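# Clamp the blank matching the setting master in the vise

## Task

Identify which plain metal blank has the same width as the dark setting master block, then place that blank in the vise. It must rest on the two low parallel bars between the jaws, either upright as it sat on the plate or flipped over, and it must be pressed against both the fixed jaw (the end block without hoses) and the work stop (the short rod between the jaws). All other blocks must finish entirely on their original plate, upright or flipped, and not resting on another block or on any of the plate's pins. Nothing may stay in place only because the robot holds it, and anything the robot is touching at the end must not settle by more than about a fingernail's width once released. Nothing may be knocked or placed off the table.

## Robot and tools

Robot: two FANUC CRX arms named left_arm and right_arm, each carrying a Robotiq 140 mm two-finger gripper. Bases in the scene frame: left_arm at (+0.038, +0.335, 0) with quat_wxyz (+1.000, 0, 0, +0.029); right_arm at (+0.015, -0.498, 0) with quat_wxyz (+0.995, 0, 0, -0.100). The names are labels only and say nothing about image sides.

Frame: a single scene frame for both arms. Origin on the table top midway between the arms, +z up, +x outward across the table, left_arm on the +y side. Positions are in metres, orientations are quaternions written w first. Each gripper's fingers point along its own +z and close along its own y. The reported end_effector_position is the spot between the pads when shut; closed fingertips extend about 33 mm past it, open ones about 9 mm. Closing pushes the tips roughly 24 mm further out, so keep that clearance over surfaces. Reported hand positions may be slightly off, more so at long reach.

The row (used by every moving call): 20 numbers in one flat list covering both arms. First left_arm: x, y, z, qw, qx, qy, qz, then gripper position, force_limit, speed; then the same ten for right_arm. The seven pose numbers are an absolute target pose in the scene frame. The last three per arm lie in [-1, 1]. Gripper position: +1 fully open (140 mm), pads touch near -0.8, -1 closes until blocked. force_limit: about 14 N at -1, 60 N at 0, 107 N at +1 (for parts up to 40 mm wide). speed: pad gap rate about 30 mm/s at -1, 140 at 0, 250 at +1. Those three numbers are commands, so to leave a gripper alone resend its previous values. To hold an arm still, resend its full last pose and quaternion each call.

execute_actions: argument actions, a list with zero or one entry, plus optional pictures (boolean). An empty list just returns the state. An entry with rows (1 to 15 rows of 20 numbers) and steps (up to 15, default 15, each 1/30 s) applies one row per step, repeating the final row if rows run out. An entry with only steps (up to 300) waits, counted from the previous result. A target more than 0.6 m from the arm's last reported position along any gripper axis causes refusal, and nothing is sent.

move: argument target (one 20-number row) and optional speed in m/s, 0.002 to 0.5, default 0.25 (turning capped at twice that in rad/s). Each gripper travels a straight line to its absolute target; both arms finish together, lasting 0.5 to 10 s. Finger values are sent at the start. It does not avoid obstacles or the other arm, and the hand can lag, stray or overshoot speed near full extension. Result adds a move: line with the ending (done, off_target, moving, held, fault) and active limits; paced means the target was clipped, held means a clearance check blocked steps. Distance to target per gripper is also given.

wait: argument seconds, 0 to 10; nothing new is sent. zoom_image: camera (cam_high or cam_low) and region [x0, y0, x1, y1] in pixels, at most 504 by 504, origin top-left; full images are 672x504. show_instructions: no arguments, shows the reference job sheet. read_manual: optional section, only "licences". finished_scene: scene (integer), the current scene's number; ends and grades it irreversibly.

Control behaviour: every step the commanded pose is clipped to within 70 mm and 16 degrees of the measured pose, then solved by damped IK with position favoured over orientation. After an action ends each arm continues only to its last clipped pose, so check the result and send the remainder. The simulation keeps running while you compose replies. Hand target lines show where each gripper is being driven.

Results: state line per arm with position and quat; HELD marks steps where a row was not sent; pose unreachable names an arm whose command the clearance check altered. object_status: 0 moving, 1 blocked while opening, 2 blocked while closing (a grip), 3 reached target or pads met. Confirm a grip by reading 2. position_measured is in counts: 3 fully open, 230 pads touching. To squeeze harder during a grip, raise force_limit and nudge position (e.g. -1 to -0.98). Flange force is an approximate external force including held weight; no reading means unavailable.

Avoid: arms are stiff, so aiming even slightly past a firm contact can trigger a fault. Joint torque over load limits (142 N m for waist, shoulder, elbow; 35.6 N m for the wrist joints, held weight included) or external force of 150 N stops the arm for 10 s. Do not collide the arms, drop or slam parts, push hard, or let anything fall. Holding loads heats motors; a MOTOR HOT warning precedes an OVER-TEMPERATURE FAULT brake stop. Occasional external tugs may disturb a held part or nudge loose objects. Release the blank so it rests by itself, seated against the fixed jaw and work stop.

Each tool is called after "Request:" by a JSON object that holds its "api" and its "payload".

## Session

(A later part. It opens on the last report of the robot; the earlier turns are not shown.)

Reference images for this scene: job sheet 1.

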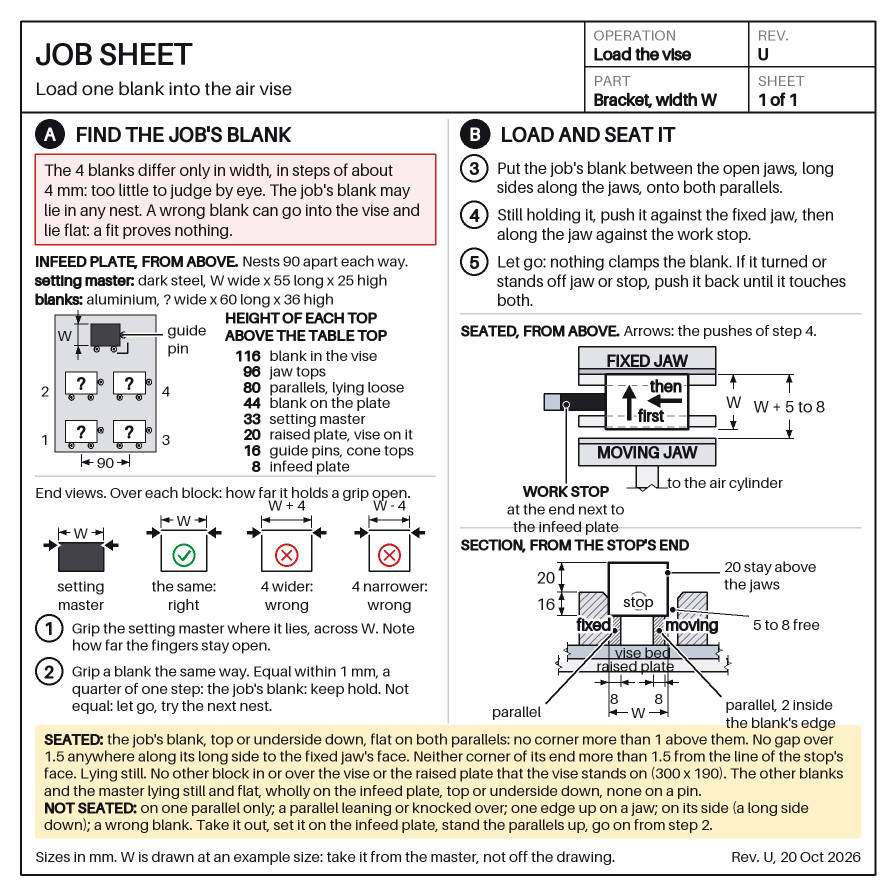

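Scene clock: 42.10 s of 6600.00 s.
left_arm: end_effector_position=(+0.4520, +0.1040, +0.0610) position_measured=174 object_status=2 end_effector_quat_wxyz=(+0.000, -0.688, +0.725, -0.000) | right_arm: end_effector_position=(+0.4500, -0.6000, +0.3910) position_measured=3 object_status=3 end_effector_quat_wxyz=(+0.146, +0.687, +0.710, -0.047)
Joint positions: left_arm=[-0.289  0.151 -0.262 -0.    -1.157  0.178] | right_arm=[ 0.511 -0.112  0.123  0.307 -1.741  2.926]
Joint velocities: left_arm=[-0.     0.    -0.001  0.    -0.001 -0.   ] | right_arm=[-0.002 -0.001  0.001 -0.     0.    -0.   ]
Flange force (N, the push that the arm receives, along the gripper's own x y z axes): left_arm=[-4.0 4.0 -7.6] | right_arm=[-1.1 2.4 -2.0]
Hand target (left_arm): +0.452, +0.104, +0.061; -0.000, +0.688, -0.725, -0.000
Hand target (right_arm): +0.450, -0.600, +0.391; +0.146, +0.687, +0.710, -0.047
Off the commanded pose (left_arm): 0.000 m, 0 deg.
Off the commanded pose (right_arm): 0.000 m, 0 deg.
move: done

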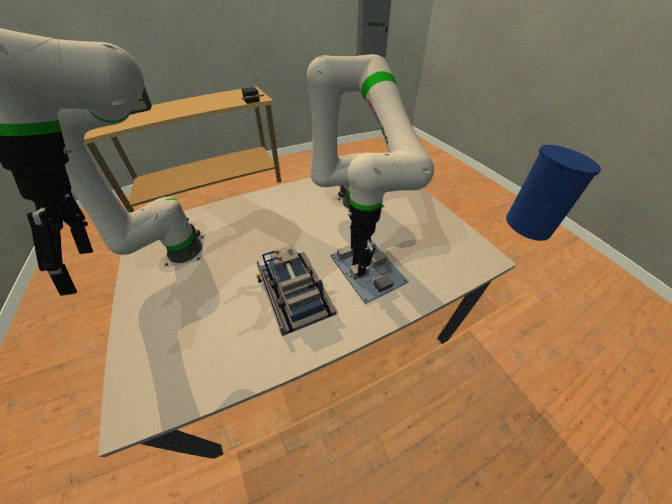

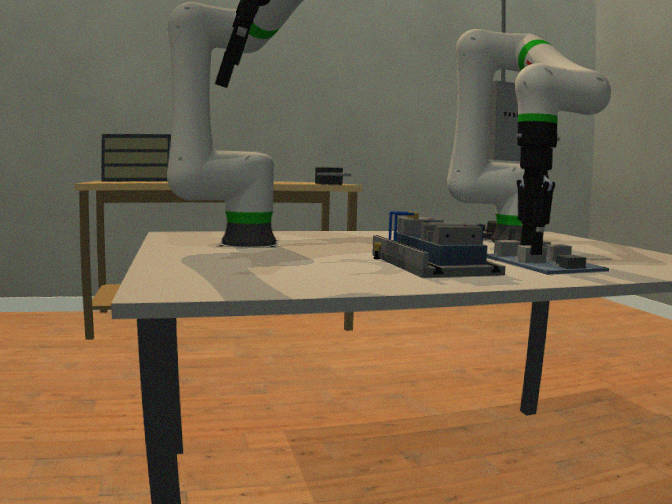

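Master 166, C 174. Try B.

Request:
{"api": "move", "payload": {"target": [0.452,0.104,0.061,0,0.688,-0.725,0,0.1,-0.6,0,0.45,-0.60,0.391,0.146,0.687,0.710,-0.047,1,0,0]}}

Request:
{"api": "move", "payload": {"target": [0.452,0.104,0.085,0,0.688,-0.725,0,0.1,-0.6,0,0.45,-0.60,0.391,0.146,0.687,0.710,-0.047,1,0,0]}}

Request:
{"api": "move", "payload": {"target": [0.358,0.192,0.083,0,0.688,-0.725,0,0.1,-0.6,0,0.45,-0.60,0.391,0.146,0.687,0.710,-0.047,1,0,0]}}

Request:
{"api": "move", "payload": {"target": [0.358,0.192,0.060,0,0.688,-0.725,0,0.1,-0.6,0,0.45,-0.60,0.391,0.146,0.687,0.710,-0.047,1,0,0], "speed": 0.05}}

Request:
{"api": "move", "payload": {"target": [0.358,0.192,0.060,0,0.688,-0.725,0,-1,-0.6,-0.7,0.45,-0.60,0.391,0.146,0.687,0.710,-0.047,1,0,0]}}

Request:
{"api": "zoom_image", "payload": {"camera": "cam_high", "region": [320, 215, 410, 305]}}

Scene clock: 53.47 s of 6600.00 s.
left_arm: end_effector_position=(+0.4519, +0.1040, +0.0609) position_measured=117 object_status=3 end_effector_quat_wxyz=(-0.000, -0.688, +0.725, +0.000) | right_arm: end_effector_position=(+0.4500, -0.6000, +0.3910) position_measured=3 object_status=3 end_effector_quat_wxyz=(+0.146, +0.687, +0.710, -0.047)
Joint positions: left_arm=[-0.289  0.151 -0.263 -0.    -1.157  0.178] | right_arm=[ 0.511 -0.112  0.123  0.307 -1.741  2.926]
Joint velocities: left_arm=[ 0.    -0.001  0.     0.001 -0.    -0.001] | right_arm=[-0.001  0.    -0.    -0.001  0.    -0.   ]
Flange force (N, the push that the arm receives, along the gripper's own x y z axes): left_arm=[-2.0 3.4 4.5] | right_arm=[-2.3 2.0 -0.6]
Hand target (left_arm): +0.452, +0.104, +0.061; +0.000, +0.688, -0.725, +0.000
Hand target (right_arm): +0.450, -0.600, +0.391; +0.146, +0.687, +0.710, -0.047
Off the commanded pose (left_arm): 0.000 m, 0 deg.
Off the commanded pose (right_arm): 0.000 m, 0 deg.
After step 90, 7.67 s passed at rest.
move: done

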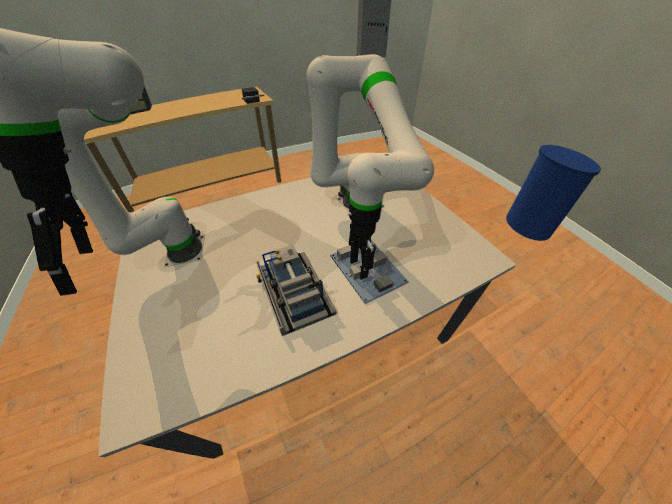

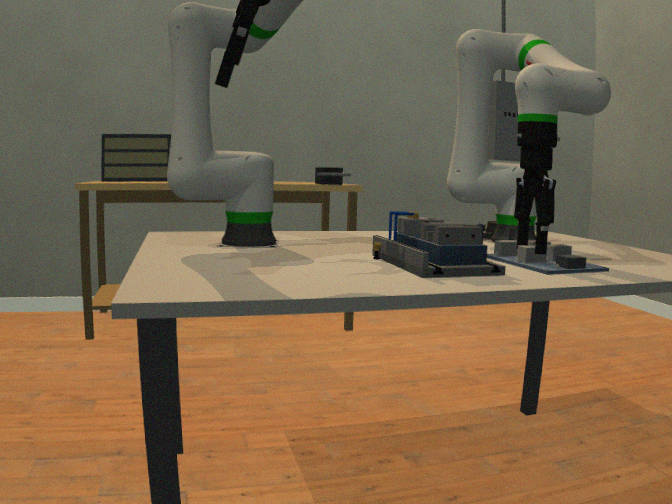

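Scene clock: 54.20 s of 6600.00 s.
left_arm: end_effector_position=(+0.4520, +0.1040, +0.0849) position_measured=117 object_status=3 end_effector_quat_wxyz=(-0.000, -0.688, +0.725, +0.000) | right_arm: end_effector_position=(+0.4500, -0.6000, +0.3910) position_measured=3 object_status=3 end_effector_quat_wxyz=(+0.146, +0.687, +0.710, -0.047)
Joint positions: left_arm=[-0.289  0.129 -0.228 -0.    -1.214  0.178] | right_arm=[ 0.511 -0.112  0.123  0.307 -1.741  2.926]
Joint velocities: left_arm=[-0.001 -0.002 -0.     0.    -0.002 -0.   ] | right_arm=[-0.001 -0.     0.001 -0.001  0.001 -0.   ]
Flange force (N, the push that the arm receives, along the gripper's own x y z axes): left_arm=[-4.4 6.6 2.3] | right_arm=[-1.6 2.8 -1.2]
Hand target (left_arm): +0.452, +0.104, +0.085; -0.000, +0.688, -0.725, -0.000
Hand target (right_arm): +0.450, -0.600, +0.391; +0.146, +0.687, +0.710, -0.047
Off the commanded pose (left_arm): 0.000 m, 0 deg.
Off the commanded pose (right_arm): 0.000 m, 0 deg.
move: done

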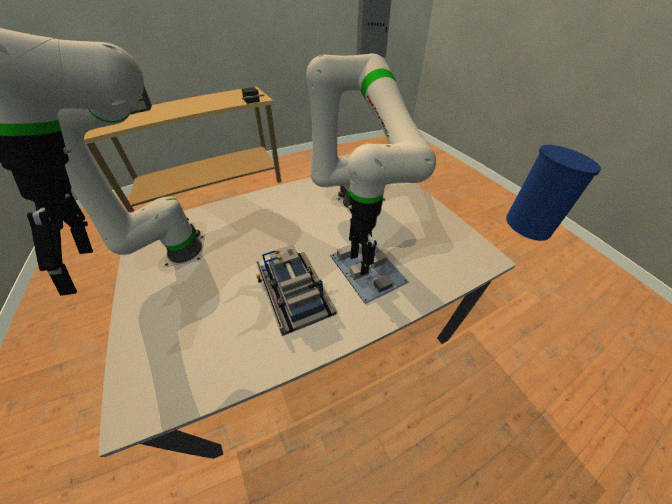

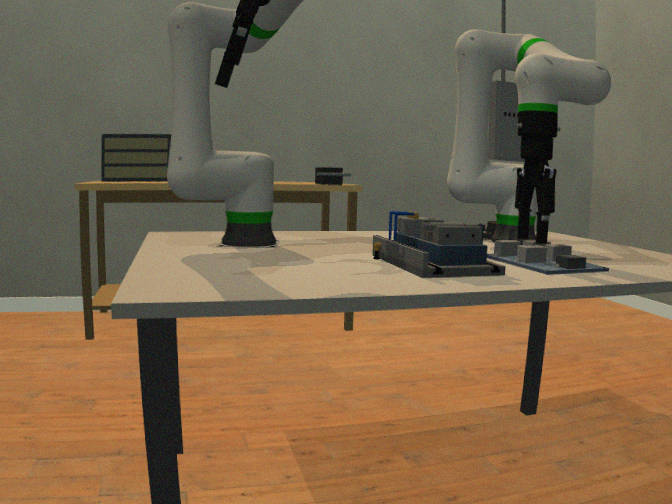

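Scene clock: 55.23 s of 6600.00 s.
left_arm: end_effector_position=(+0.3579, +0.1920, +0.0831) position_measured=117 object_status=3 end_effector_quat_wxyz=(+0.000, -0.688, +0.725, +0.000) | right_arm: end_effector_position=(+0.4500, -0.6000, +0.3910) position_measured=3 object_status=3 end_effector_quat_wxyz=(+0.146, +0.687, +0.710, -0.047)
Joint positions: left_arm=[-0.098 -0.193 -0.544 -0.    -1.22  -0.012] | right_arm=[ 0.511 -0.112  0.123  0.307 -1.741  2.926]
Joint velocities: left_arm=[ 0.002 -0.005 -0.003  0.001 -0.001 -0.005] | right_arm=[ 0.001 -0.    -0.001 -0.    -0.     0.   ]
Flange force (N, the push that the arm receives, along the gripper's own x y z axes): left_arm=[-6.8 0.5 7.0] | right_arm=[-2.0 3.2 -1.7]
Hand target (left_arm): +0.358, +0.192, +0.083; -0.000, +0.688, -0.725, -0.000
Hand target (right_arm): +0.450, -0.600, +0.391; +0.146, +0.687, +0.710, -0.047
Off the commanded pose (left_arm): 0.000 m, 0 deg.
Off the commanded pose (right_arm): 0.000 m, 0 deg.
move: done

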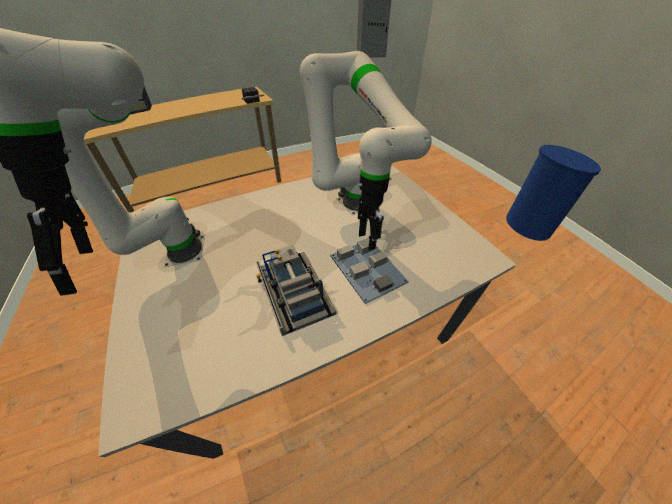

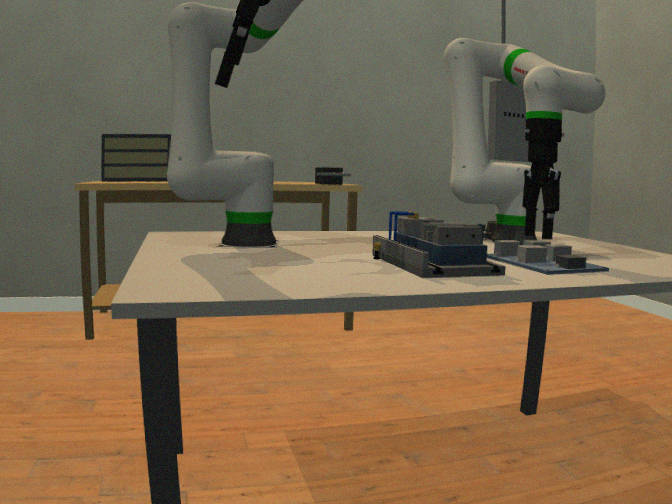

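Scene clock: 56.00 s of 6600.00 s.
left_arm: end_effector_position=(+0.3580, +0.1920, +0.0601) position_measured=117 object_status=3 end_effector_quat_wxyz=(-0.000, -0.688, +0.725, -0.000) | right_arm: end_effector_position=(+0.4500, -0.6000, +0.3910) position_measured=3 object_status=3 end_effector_quat_wxyz=(+0.146, +0.687, +0.710, -0.047)
Joint positions: left_arm=[-0.097 -0.169 -0.582  0.    -1.158 -0.013] | right_arm=[ 0.511 -0.112  0.123  0.307 -1.741  2.926]
Joint velocities: left_arm=[ 0.     0.002 -0.001  0.     0.003  0.   ] | right_arm=[-0.     0.001 -0.     0.001  0.    -0.   ]
Flange force (N, the push that the arm receives, along the gripper's own x y z axes): left_arm=[-2.9 2.6 7.1] | right_arm=[-2.6 3.6 -1.4]
Hand target (left_arm): +0.358, +0.192, +0.060; +0.000, +0.688, -0.725, +0.000
Hand target (right_arm): +0.450, -0.600, +0.391; +0.146, +0.687, +0.710, -0.047
Off the commanded pose (left_arm): 0.000 m, 0 deg.
Off the commanded pose (right_arm): 0.000 m, 0 deg.
move: done

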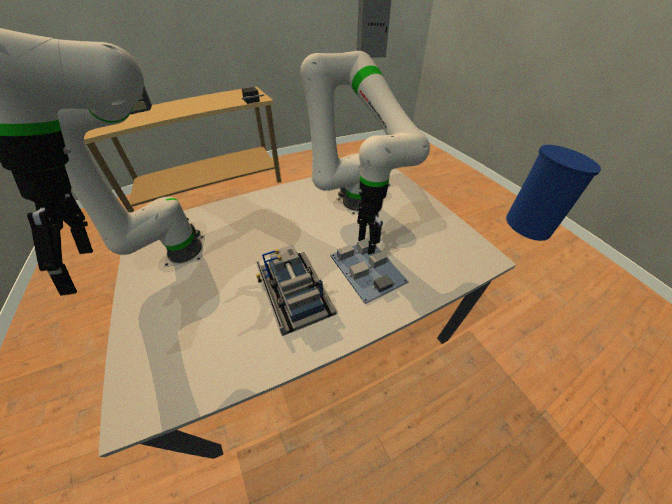

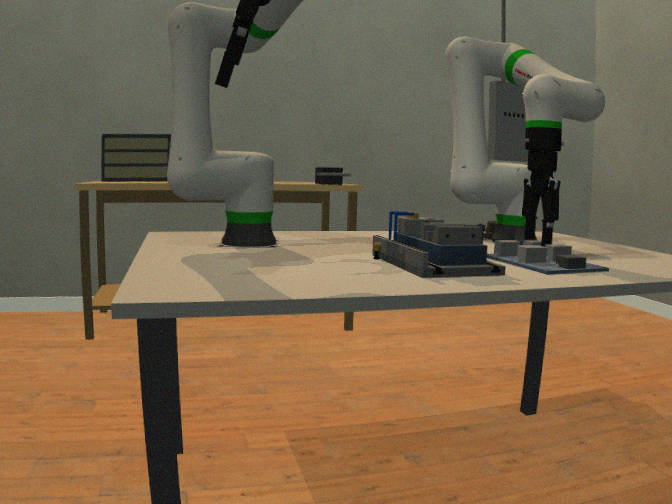

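Scene clock: 56.73 s of 6600.00 s.
left_arm: end_effector_position=(+0.3580, +0.1920, +0.0600) position_measured=168 object_status=2 end_effector_quat_wxyz=(-0.000, -0.688, +0.725, -0.000) | right_arm: end_effector_position=(+0.4500, -0.6000, +0.3910) position_measured=3 object_status=3 end_effector_quat_wxyz=(+0.146, +0.687, +0.710, -0.047)
Joint positions: left_arm=[-0.097 -0.168 -0.582  0.    -1.158 -0.013] | right_arm=[ 0.511 -0.112  0.123  0.307 -1.741  2.926]
Joint velocities: left_arm=[ 0.     0.001 -0.    -0.     0.     0.001] | right_arm=[-0.002 -0.001 -0.    -0.001  0.001 -0.   ]
Flange force (N, the push that the arm receives, along the gripper's own x y z axes): left_arm=[-4.0 -0.3 -11.0] | right_arm=[-1.9 2.5 -0.5]
Hand target (left_arm): +0.358, +0.192, +0.060; +0.000, +0.688, -0.725, +0.000
Hand target (right_arm): +0.450, -0.600, +0.391; +0.146, +0.687, +0.710, -0.047
Off the commanded pose (left_arm): 0.000 m, 0 deg.
Off the commanded pose (right_arm): 0.000 m, 0 deg.
move: done

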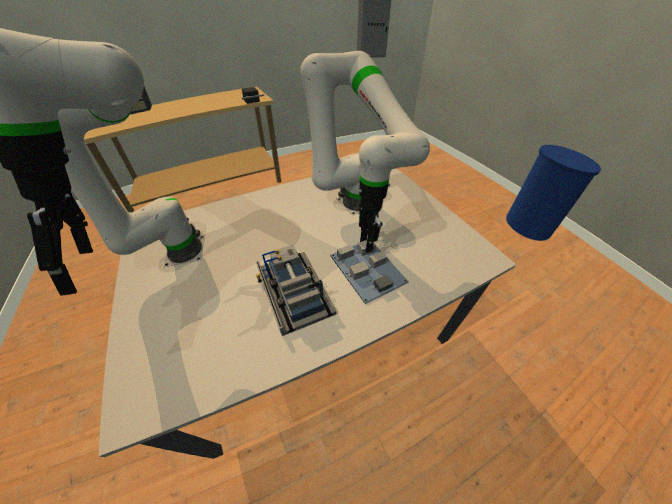

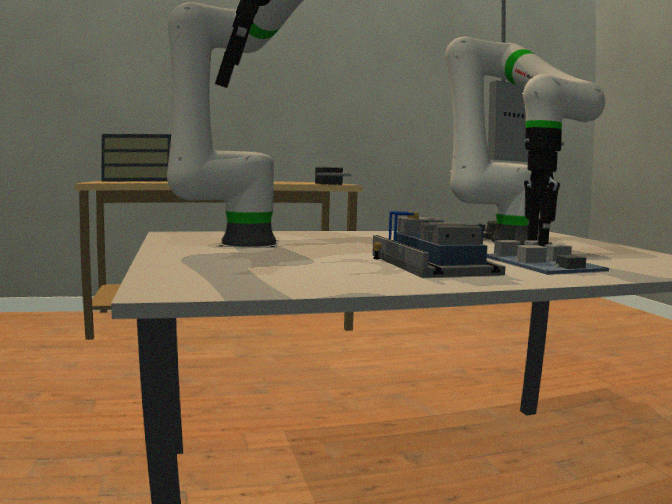

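Region (320, 215, 410, 305) of cam_high's 672x504 image, scaled by 5.600, with more detail than that image has.

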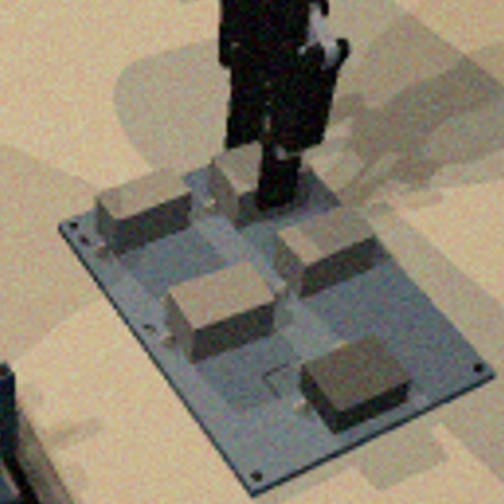

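Request:
{"api": "move", "payload": {"target": [0.358,0.192,0.060,0,0.688,-0.725,0,-0.98,0,-0.7,0.45,-0.60,0.391,0.146,0.687,0.710,-0.047,1,0,0]}}

Request:
{"api": "move", "payload": {"target": [0.362,0.19,0.165,0,0.688,-0.725,0,-0.98,0,-0.7,0.45,-0.60,0.391,0.146,0.687,0.710,-0.047,1,0,0]}}

Request:
{"api": "move", "payload": {"target": [0.480,-0.14,0.16,0,0.71,-0.704,0,-0.98,0,-0.7,0.45,-0.60,0.391,0.146,0.687,0.710,-0.047,1,0,0]}}

Request:
{"api": "move", "payload": {"target": [0.480,-0.14,0.150,0,0.71,-0.704,0,-0.98,0,-0.7,0.45,-0.60,0.391,0.146,0.687,0.710,-0.047,1,0,0], "speed": 0.03}}

Request:
{"api": "zoom_image", "payload": {"camera": "cam_high", "region": [270, 255, 335, 320]}}

Request:
{"api": "zoom_image", "payload": {"camera": "cam_low", "region": [410, 190, 490, 255]}}

Scene clock: 72.27 s of 6600.00 s.
left_arm: end_effector_position=(+0.3580, +0.1920, +0.0600) position_measured=170 object_status=2 end_effector_quat_wxyz=(+0.000, -0.688, +0.725, -0.000) | right_arm: end_effector_position=(+0.4500, -0.6000, +0.3910) position_measured=3 object_status=3 end_effector_quat_wxyz=(+0.146, +0.687, +0.710, -0.047)
Joint positions: left_arm=[-0.097 -0.168 -0.582  0.    -1.158 -0.013] | right_arm=[ 0.511 -0.112  0.123  0.307 -1.741  2.926]
Joint velocities: left_arm=[ 0.001  0.    -0.001 -0.001 -0.    -0.   ] | right_arm=[-0.     0.     0.001  0.    -0.001 -0.   ]
Flange force (N, the push that the arm receives, along the gripper's own x y z axes): left_arm=[1.3 -2.9 -21.7] | right_arm=[-2.3 2.5 -2.0]
Hand target (left_arm): +0.358, +0.192, +0.060; -0.000, +0.688, -0.725, +0.000
Hand target (right_arm): +0.450, -0.600, +0.391; +0.146, +0.687, +0.710, -0.047
Off the commanded pose (left_arm): 0.000 m, 0 deg.
Off the commanded pose (right_arm): 0.000 m, 0 deg.
After step 90, 11.83 s passed at rest.
move: done

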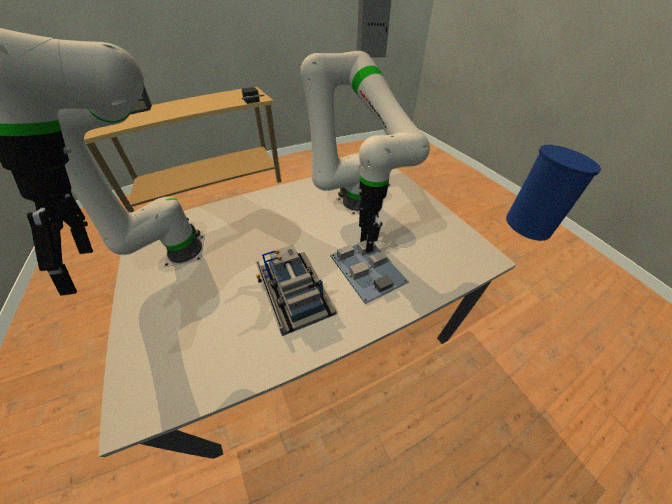

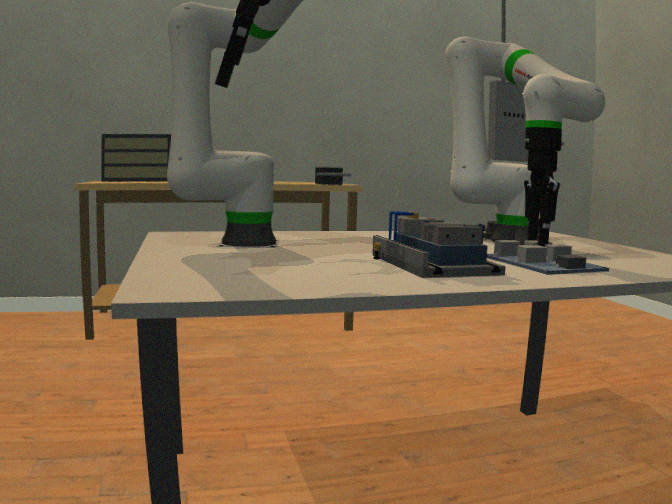

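Scene clock: 73.17 s of 6600.00 s.
left_arm: end_effector_position=(+0.3621, +0.1900, +0.1649) position_measured=170 object_status=2 end_effector_quat_wxyz=(+0.000, -0.688, +0.725, +0.000) | right_arm: end_effector_position=(+0.4500, -0.6000, +0.3910) position_measured=3 object_status=3 end_effector_quat_wxyz=(+0.146, +0.687, +0.710, -0.047)
Joint positions: left_arm=[-0.103 -0.235 -0.38  -0.    -1.425 -0.007] | right_arm=[ 0.511 -0.112  0.123  0.307 -1.741  2.926]
Joint velocities: left_arm=[-0.001 -0.001  0.002 -0.001 -0.003 -0.   ] | right_arm=[ 0.001  0.    -0.    -0.    -0.    -0.   ]
Flange force (N, the push that the arm receives, along the gripper's own x y z axes): left_arm=[-0.9 -0.1 7.3] | right_arm=[-3.5 2.9 -1.7]
Hand target (left_arm): +0.362, +0.190, +0.165; -0.000, +0.688, -0.725, -0.000
Hand target (right_arm): +0.450, -0.600, +0.391; +0.146, +0.687, +0.710, -0.047
Off the commanded pose (left_arm): 0.000 m, 0 deg.
Off the commanded pose (right_arm): 0.000 m, 0 deg.
move: done

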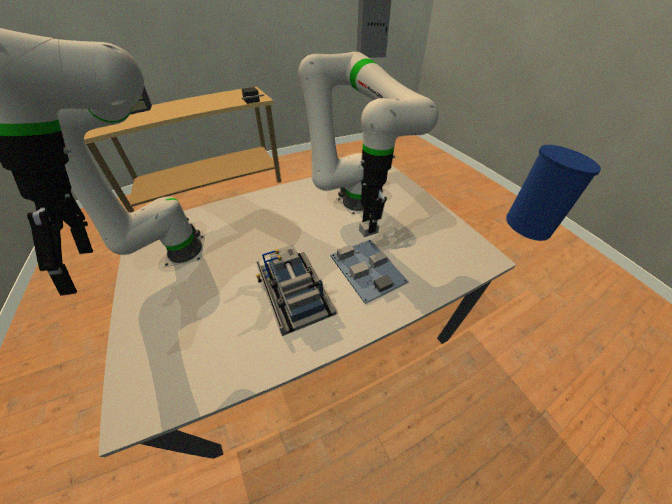

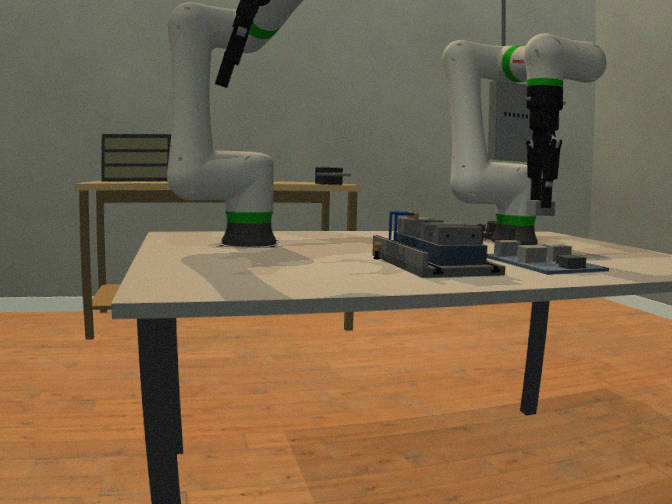

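Scene clock: 75.10 s of 6600.00 s.
left_arm: end_effector_position=(+0.4804, -0.1403, +0.1598) position_measured=170 object_status=2 end_effector_quat_wxyz=(+0.000, +0.710, -0.704, +0.001) | right_arm: end_effector_position=(+0.4500, -0.6000, +0.3910) position_measured=3 object_status=3 end_effector_quat_wxyz=(+0.146, +0.687, +0.710, -0.047)
Joint positions: left_arm=[-0.677  0.526  0.472  0.001 -1.516  0.628] | right_arm=[ 0.511 -0.112  0.123  0.307 -1.741  2.926]
Joint velocities: left_arm=[-0.     0.006  0.006 -0.001 -0.005  0.001] | right_arm=[ 0.     0.001  0.    -0.001  0.     0.   ]
Flange force (N, the push that the arm receives, along the gripper's own x y z axes): left_arm=[-2.8 0.9 5.6] | right_arm=[-3.2 3.5 -0.6]
Hand target (left_arm): +0.480, -0.140, +0.160; +0.000, +0.710, -0.704, +0.000
Hand target (right_arm): +0.450, -0.600, +0.391; +0.146, +0.687, +0.710, -0.047
Off the commanded pose (left_arm): 0.001 m, 0 deg.
Off the commanded pose (right_arm): 0.000 m, 0 deg.
move: done

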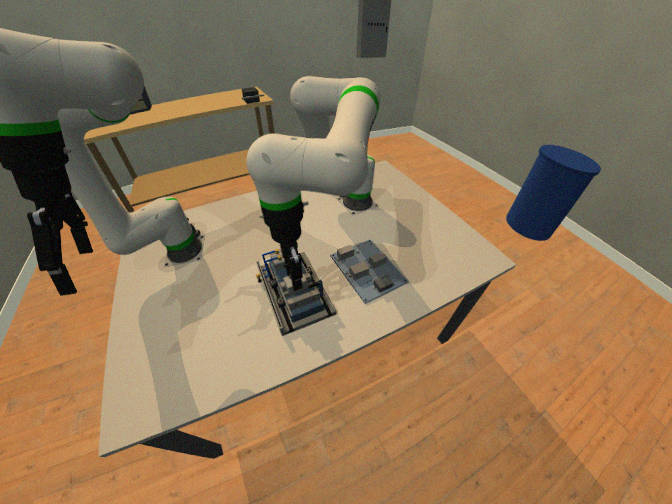

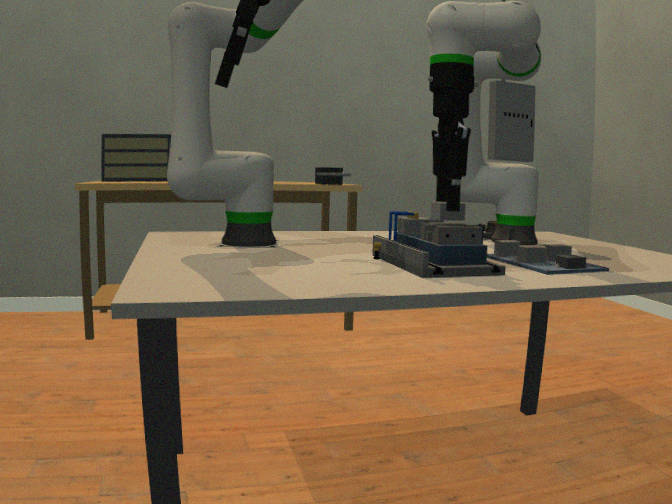

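Scene clock: 75.80 s of 6600.00 s.
left_arm: end_effector_position=(+0.4800, -0.1400, +0.1501) position_measured=170 object_status=2 end_effector_quat_wxyz=(+0.000, +0.710, -0.704, +0.000) | right_arm: end_effector_position=(+0.4500, -0.6000, +0.3910) position_measured=3 object_status=3 end_effector_quat_wxyz=(+0.146, +0.687, +0.710, -0.047)
Joint positions: left_arm=[-0.678  0.528  0.452  0.    -1.495  0.628] | right_arm=[ 0.511 -0.112  0.123  0.307 -1.741  2.926]
Joint velocities: left_arm=[ 0.    -0.001 -0.003  0.001  0.003 -0.   ] | right_arm=[-0.001  0.001  0.     0.    -0.001 -0.   ]
Flange force (N, the push that the arm receives, along the gripper's own x y z axes): left_arm=[-7.2 5.8 8.0] | right_arm=[-2.0 3.1 -1.6]
Hand target (left_arm): +0.480, -0.140, +0.150; -0.000, +0.710, -0.704, -0.000
Hand target (right_arm): +0.450, -0.600, +0.391; +0.146, +0.687, +0.710, -0.047
Off the commanded pose (left_arm): 0.000 m, 0 deg.
Off the commanded pose (right_arm): 0.000 m, 0 deg.
move: done

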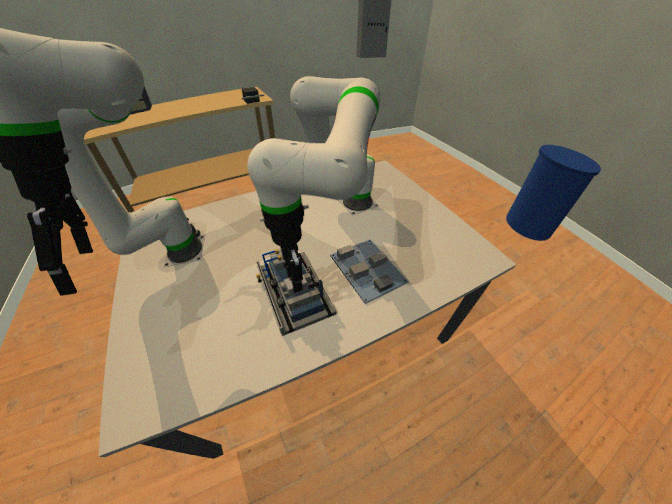

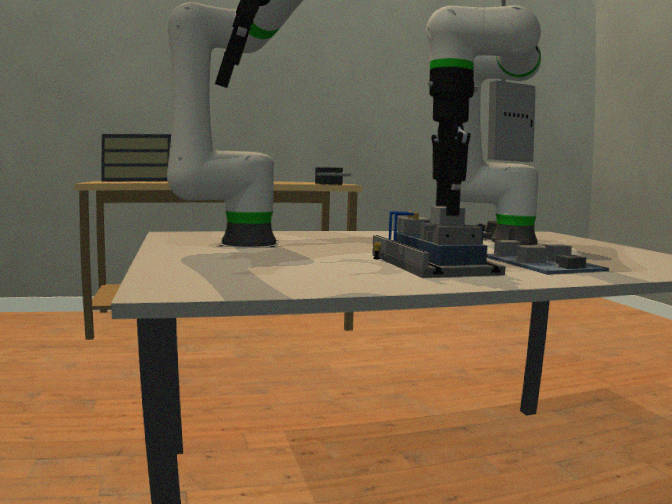

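Region (270, 255, 335, 320) of cam_high's 672x504 image, scaled by 7.754, with more detail than that image has.

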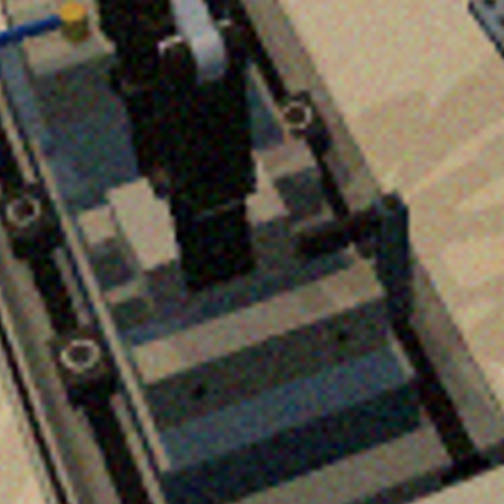

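Region (410, 190, 490, 255) of cam_low's 672x504 image, scaled by 6.300, with more detail than that image has; it fills the top 410 rows of this view, and the rest is white.

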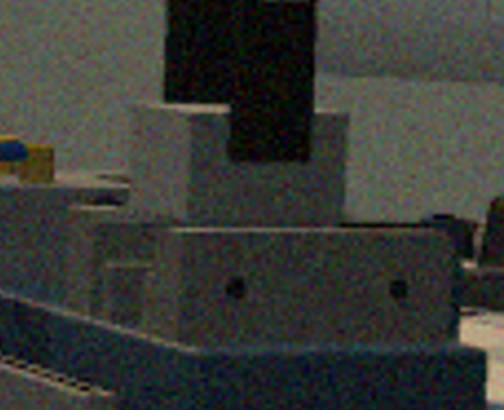

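Plausible. Small steps down.

Request:
{"api": "move", "payload": {"target": [0.480,-0.14,0.1465,0,0.71,-0.704,0,-0.98,0,-0.7,0.45,-0.60,0.391,0.146,0.687,0.710,-0.047,1,0,0], "speed": 0.01}}

Scene clock: 81.87 s of 6600.00 s.
left_arm: end_effector_position=(+0.4800, -0.1400, +0.1466) position_measured=170 object_status=2 end_effector_quat_wxyz=(-0.000, +0.710, -0.704, +0.000) | right_arm: end_effector_position=(+0.4500, -0.6000, +0.3910) position_measured=3 object_status=3 end_effector_quat_wxyz=(+0.146, +0.687, +0.710, -0.047)
Joint positions: left_arm=[-0.678  0.528  0.445 -0.    -1.487  0.628] | right_arm=[ 0.511 -0.112  0.123  0.307 -1.741  2.926]
Joint velocities: left_arm=[-0.001  0.    -0.001  0.     0.    -0.   ] | right_arm=[-0.002  0.001 -0.    -0.     0.     0.   ]
Flange force (N, the push that the arm receives, along the gripper's own x y z axes): left_arm=[-7.5 5.1 5.9] | right_arm=[-2.1 2.6 -1.4]
Hand target (left_arm): +0.480, -0.140, +0.147; +0.000, +0.710, -0.704, -0.000
Hand target (right_arm): +0.450, -0.600, +0.391; +0.146, +0.687, +0.710, -0.047
Off the commanded pose (left_arm): 0.000 m, 0 deg.
Off the commanded pose (right_arm): 0.000 m, 0 deg.
After step 90, 2.37 s passed at rest.
move: done

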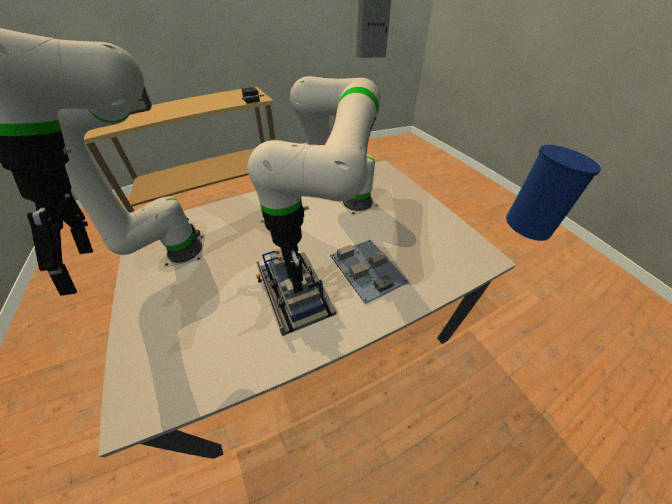

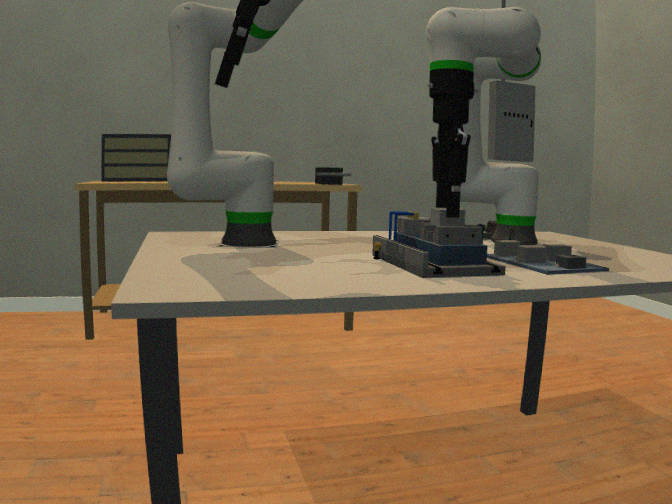

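Request:
{"api": "move", "payload": {"target": [0.480,-0.14,0.144,0,0.71,-0.704,0,-0.98,0,-0.7,0.45,-0.60,0.391,0.146,0.687,0.710,-0.047,1,0,0], "speed": 0.01}}

Scene clock: 86.60 s of 6600.00 s.
left_arm: end_effector_position=(+0.4800, -0.1400, +0.1440) position_measured=170 object_status=2 end_effector_quat_wxyz=(-0.000, +0.710, -0.704, -0.000) | right_arm: end_effector_position=(+0.4500, -0.6000, +0.3910) position_measured=3 object_status=3 end_effector_quat_wxyz=(+0.146, +0.687, +0.710, -0.047)
Joint positions: left_arm=[-0.678  0.529  0.44  -0.    -1.481  0.628] | right_arm=[ 0.511 -0.112  0.123  0.307 -1.741  2.926]
Joint velocities: left_arm=[-0.001 -0.001 -0.001 -0.001  0.001  0.001] | right_arm=[ 0.     0.    -0.     0.001 -0.     0.   ]
Flange force (N, the push that the arm receives, along the gripper's own x y z axes): left_arm=[-10.1 7.5 8.8] | right_arm=[-2.6 2.9 -0.2]
Hand target (left_arm): +0.480, -0.140, +0.144; +0.000, +0.710, -0.704, -0.000
Hand target (right_arm): +0.450, -0.600, +0.391; +0.146, +0.687, +0.710, -0.047
Off the commanded pose (left_arm): 0.000 m, 0 deg.
Off the commanded pose (right_arm): 0.000 m, 0 deg.
After step 90, 1.03 s passed at rest.
move: done

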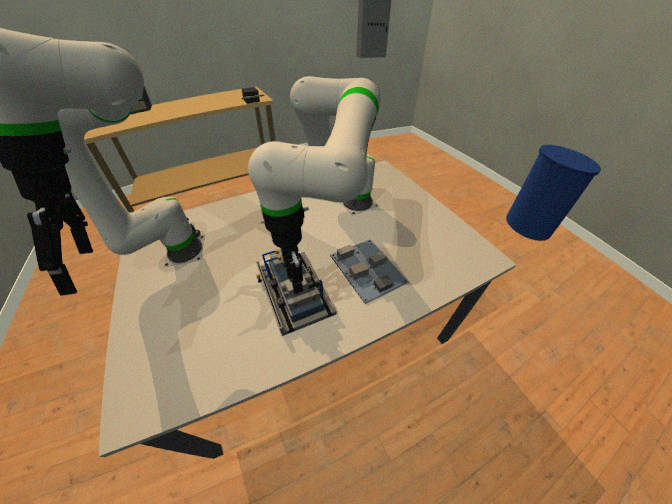

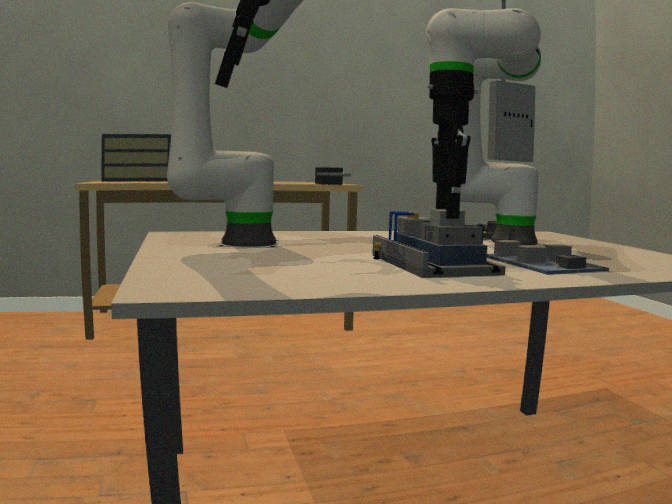

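Request:
{"api": "move", "payload": {"target": [0.480,-0.14,0.140,0,0.71,-0.704,0,-0.98,0,-0.7,0.45,-0.60,0.391,0.146,0.687,0.710,-0.047,1,0,0], "speed": 0.01}}

Scene clock: 93.27 s of 6600.00 s.
left_arm: end_effector_position=(+0.4800, -0.1400, +0.1400) position_measured=170 object_status=2 end_effector_quat_wxyz=(-0.000, +0.710, -0.704, -0.000) | right_arm: end_effector_position=(+0.4500, -0.6000, +0.3910) position_measured=3 object_status=3 end_effector_quat_wxyz=(+0.146, +0.687, +0.710, -0.047)
Joint positions: left_arm=[-0.678  0.53   0.432 -0.    -1.473  0.628] | right_arm=[ 0.511 -0.112  0.123  0.307 -1.741  2.926]
Joint velocities: left_arm=[ 0.     0.001 -0.001  0.001  0.001  0.   ] | right_arm=[ 0.001 -0.     0.001  0.001 -0.    -0.   ]
Flange force (N, the push that the arm receives, along the gripper's own x y z axes): left_arm=[-8.6 6.4 6.5] | right_arm=[-1.2 1.8 -1.2]
Hand target (left_arm): +0.480, -0.140, +0.140; +0.000, +0.710, -0.704, -0.000
Hand target (right_arm): +0.450, -0.600, +0.391; +0.146, +0.687, +0.710, -0.047
Off the commanded pose (left_arm): 0.000 m, 0 deg.
Off the commanded pose (right_arm): 0.000 m, 0 deg.
After step 90, 2.97 s passed at rest.
move: done

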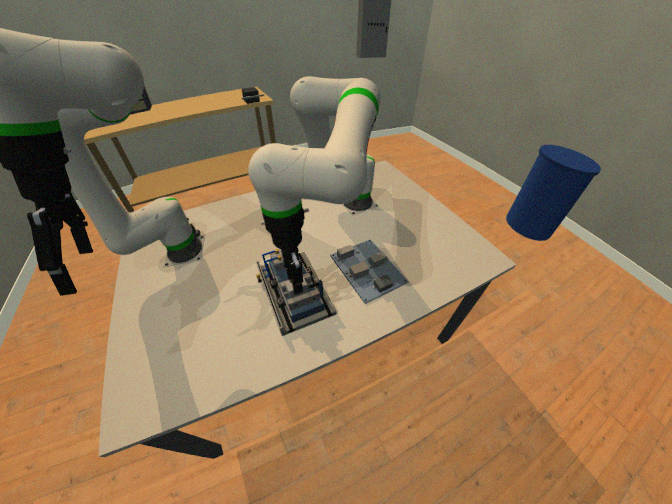

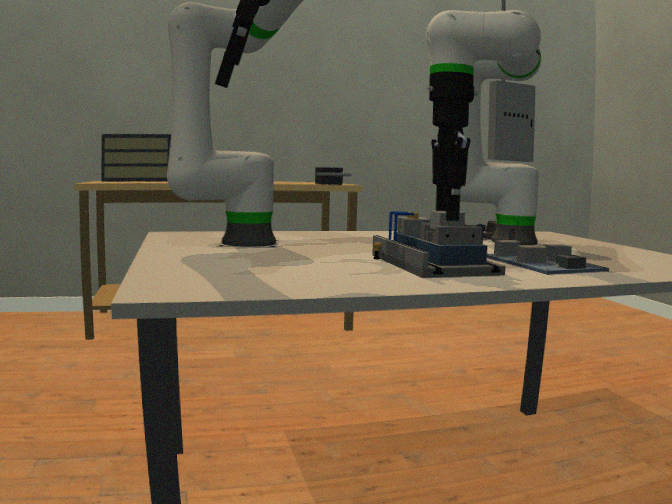

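Request:
{"api": "move", "payload": {"target": [0.481,-0.133,0.1355,0,0.71,-0.704,0,-0.98,0,-0.7,0.45,-0.60,0.391,0.146,0.687,0.710,-0.047,1,0,0], "speed": 0.015}}

Request:
{"api": "move", "payload": {"target": [0.481,-0.1305,0.1355,0,0.71,-0.704,0,-0.98,0,-0.7,0.45,-0.60,0.391,0.146,0.687,0.710,-0.047,1,0,0], "speed": 0.01}}

Scene clock: 99.03 s of 6600.00 s.
left_arm: end_effector_position=(+0.4810, -0.1331, +0.1355) position_measured=170 object_status=2 end_effector_quat_wxyz=(+0.000, +0.710, -0.704, -0.000) | right_arm: end_effector_position=(+0.4500, -0.6000, +0.3910) position_measured=3 object_status=3 end_effector_quat_wxyz=(+0.146, +0.687, +0.710, -0.047)
Joint positions: left_arm=[-0.668  0.519  0.406  0.    -1.457  0.618] | right_arm=[ 0.511 -0.112  0.123  0.307 -1.741  2.926]
Joint velocities: left_arm=[ 0.001 -0.001 -0.003 -0.     0.002 -0.   ] | right_arm=[ 0.001  0.     0.    -0.     0.    -0.   ]
Flange force (N, the push that the arm receives, along the gripper's own x y z axes): left_arm=[-6.9 6.0 6.5] | right_arm=[-3.2 4.7 -2.0]
Hand target (left_arm): +0.481, -0.133, +0.136; -0.000, +0.710, -0.704, -0.000
Hand target (right_arm): +0.450, -0.600, +0.391; +0.146, +0.687, +0.710, -0.047
Off the commanded pose (left_arm): 0.000 m, 0 deg.
Off the commanded pose (right_arm): 0.000 m, 0 deg.
After step 90, 2.00 s passed at rest.
move: done

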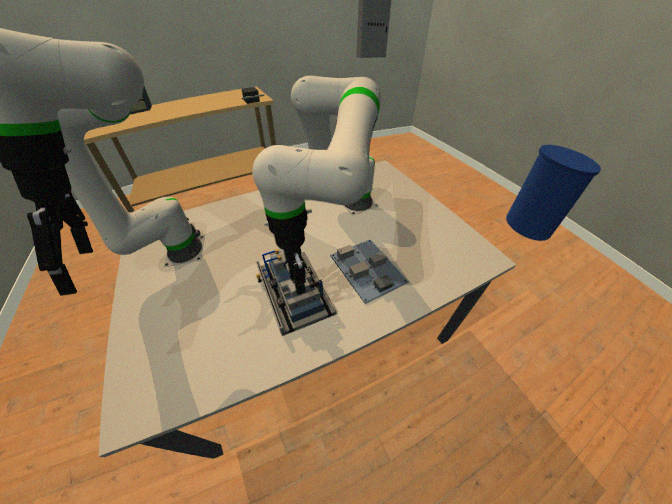

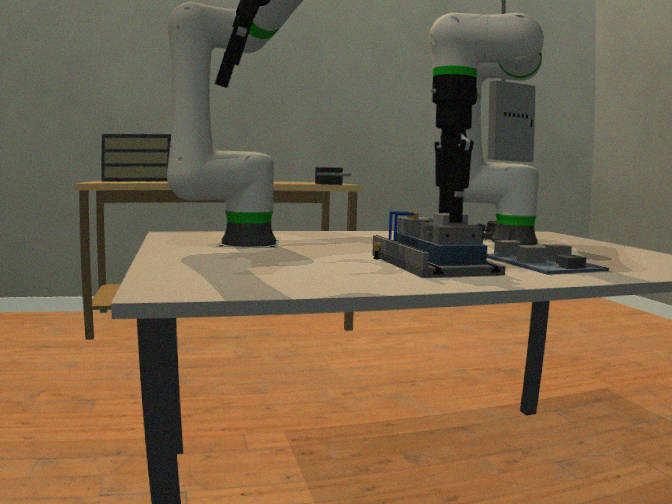

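Scene clock: 99.73 s of 6600.00 s.
left_arm: end_effector_position=(+0.4810, -0.1307, +0.1356) position_measured=170 object_status=2 end_effector_quat_wxyz=(+0.000, +0.710, -0.704, +0.000) | right_arm: end_effector_position=(+0.4500, -0.6000, +0.3910) position_measured=3 object_status=3 end_effector_quat_wxyz=(+0.146, +0.687, +0.710, -0.047)
Joint positions: left_arm=[-0.665  0.515  0.398  0.    -1.454  0.615] | right_arm=[ 0.511 -0.112  0.123  0.307 -1.741  2.926]
Joint velocities: left_arm=[ 0.001 -0.001 -0.002  0.    -0.    -0.   ] | right_arm=[-0.     0.     0.    -0.    -0.001 -0.   ]
Flange force (N, the push that the arm receives, along the gripper's own x y z axes): left_arm=[25.3 1.4 -3.2] | right_arm=[-2.5 2.0 -0.7]
Hand target (left_arm): +0.481, -0.130, +0.136; -0.000, +0.710, -0.704, -0.000
Hand target (right_arm): +0.450, -0.600, +0.391; +0.146, +0.687, +0.710, -0.047
Off the commanded pose (left_arm): 0.000 m, 0 deg.
Off the commanded pose (right_arm): 0.000 m, 0 deg.
move: done

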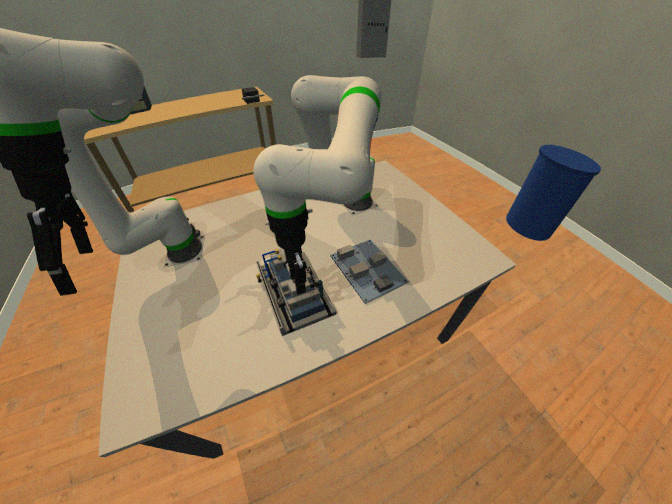

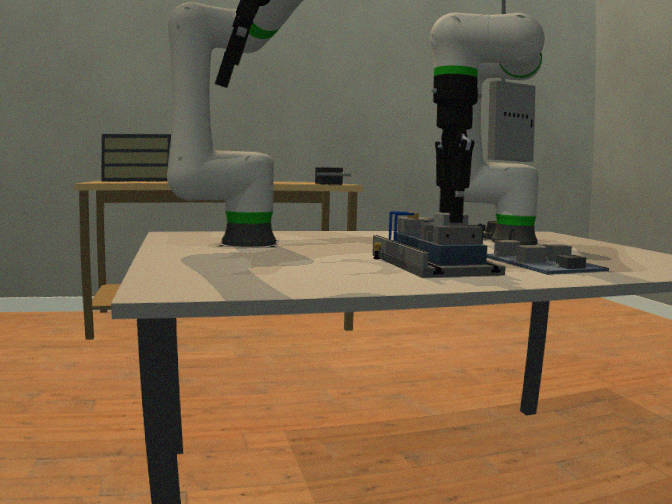

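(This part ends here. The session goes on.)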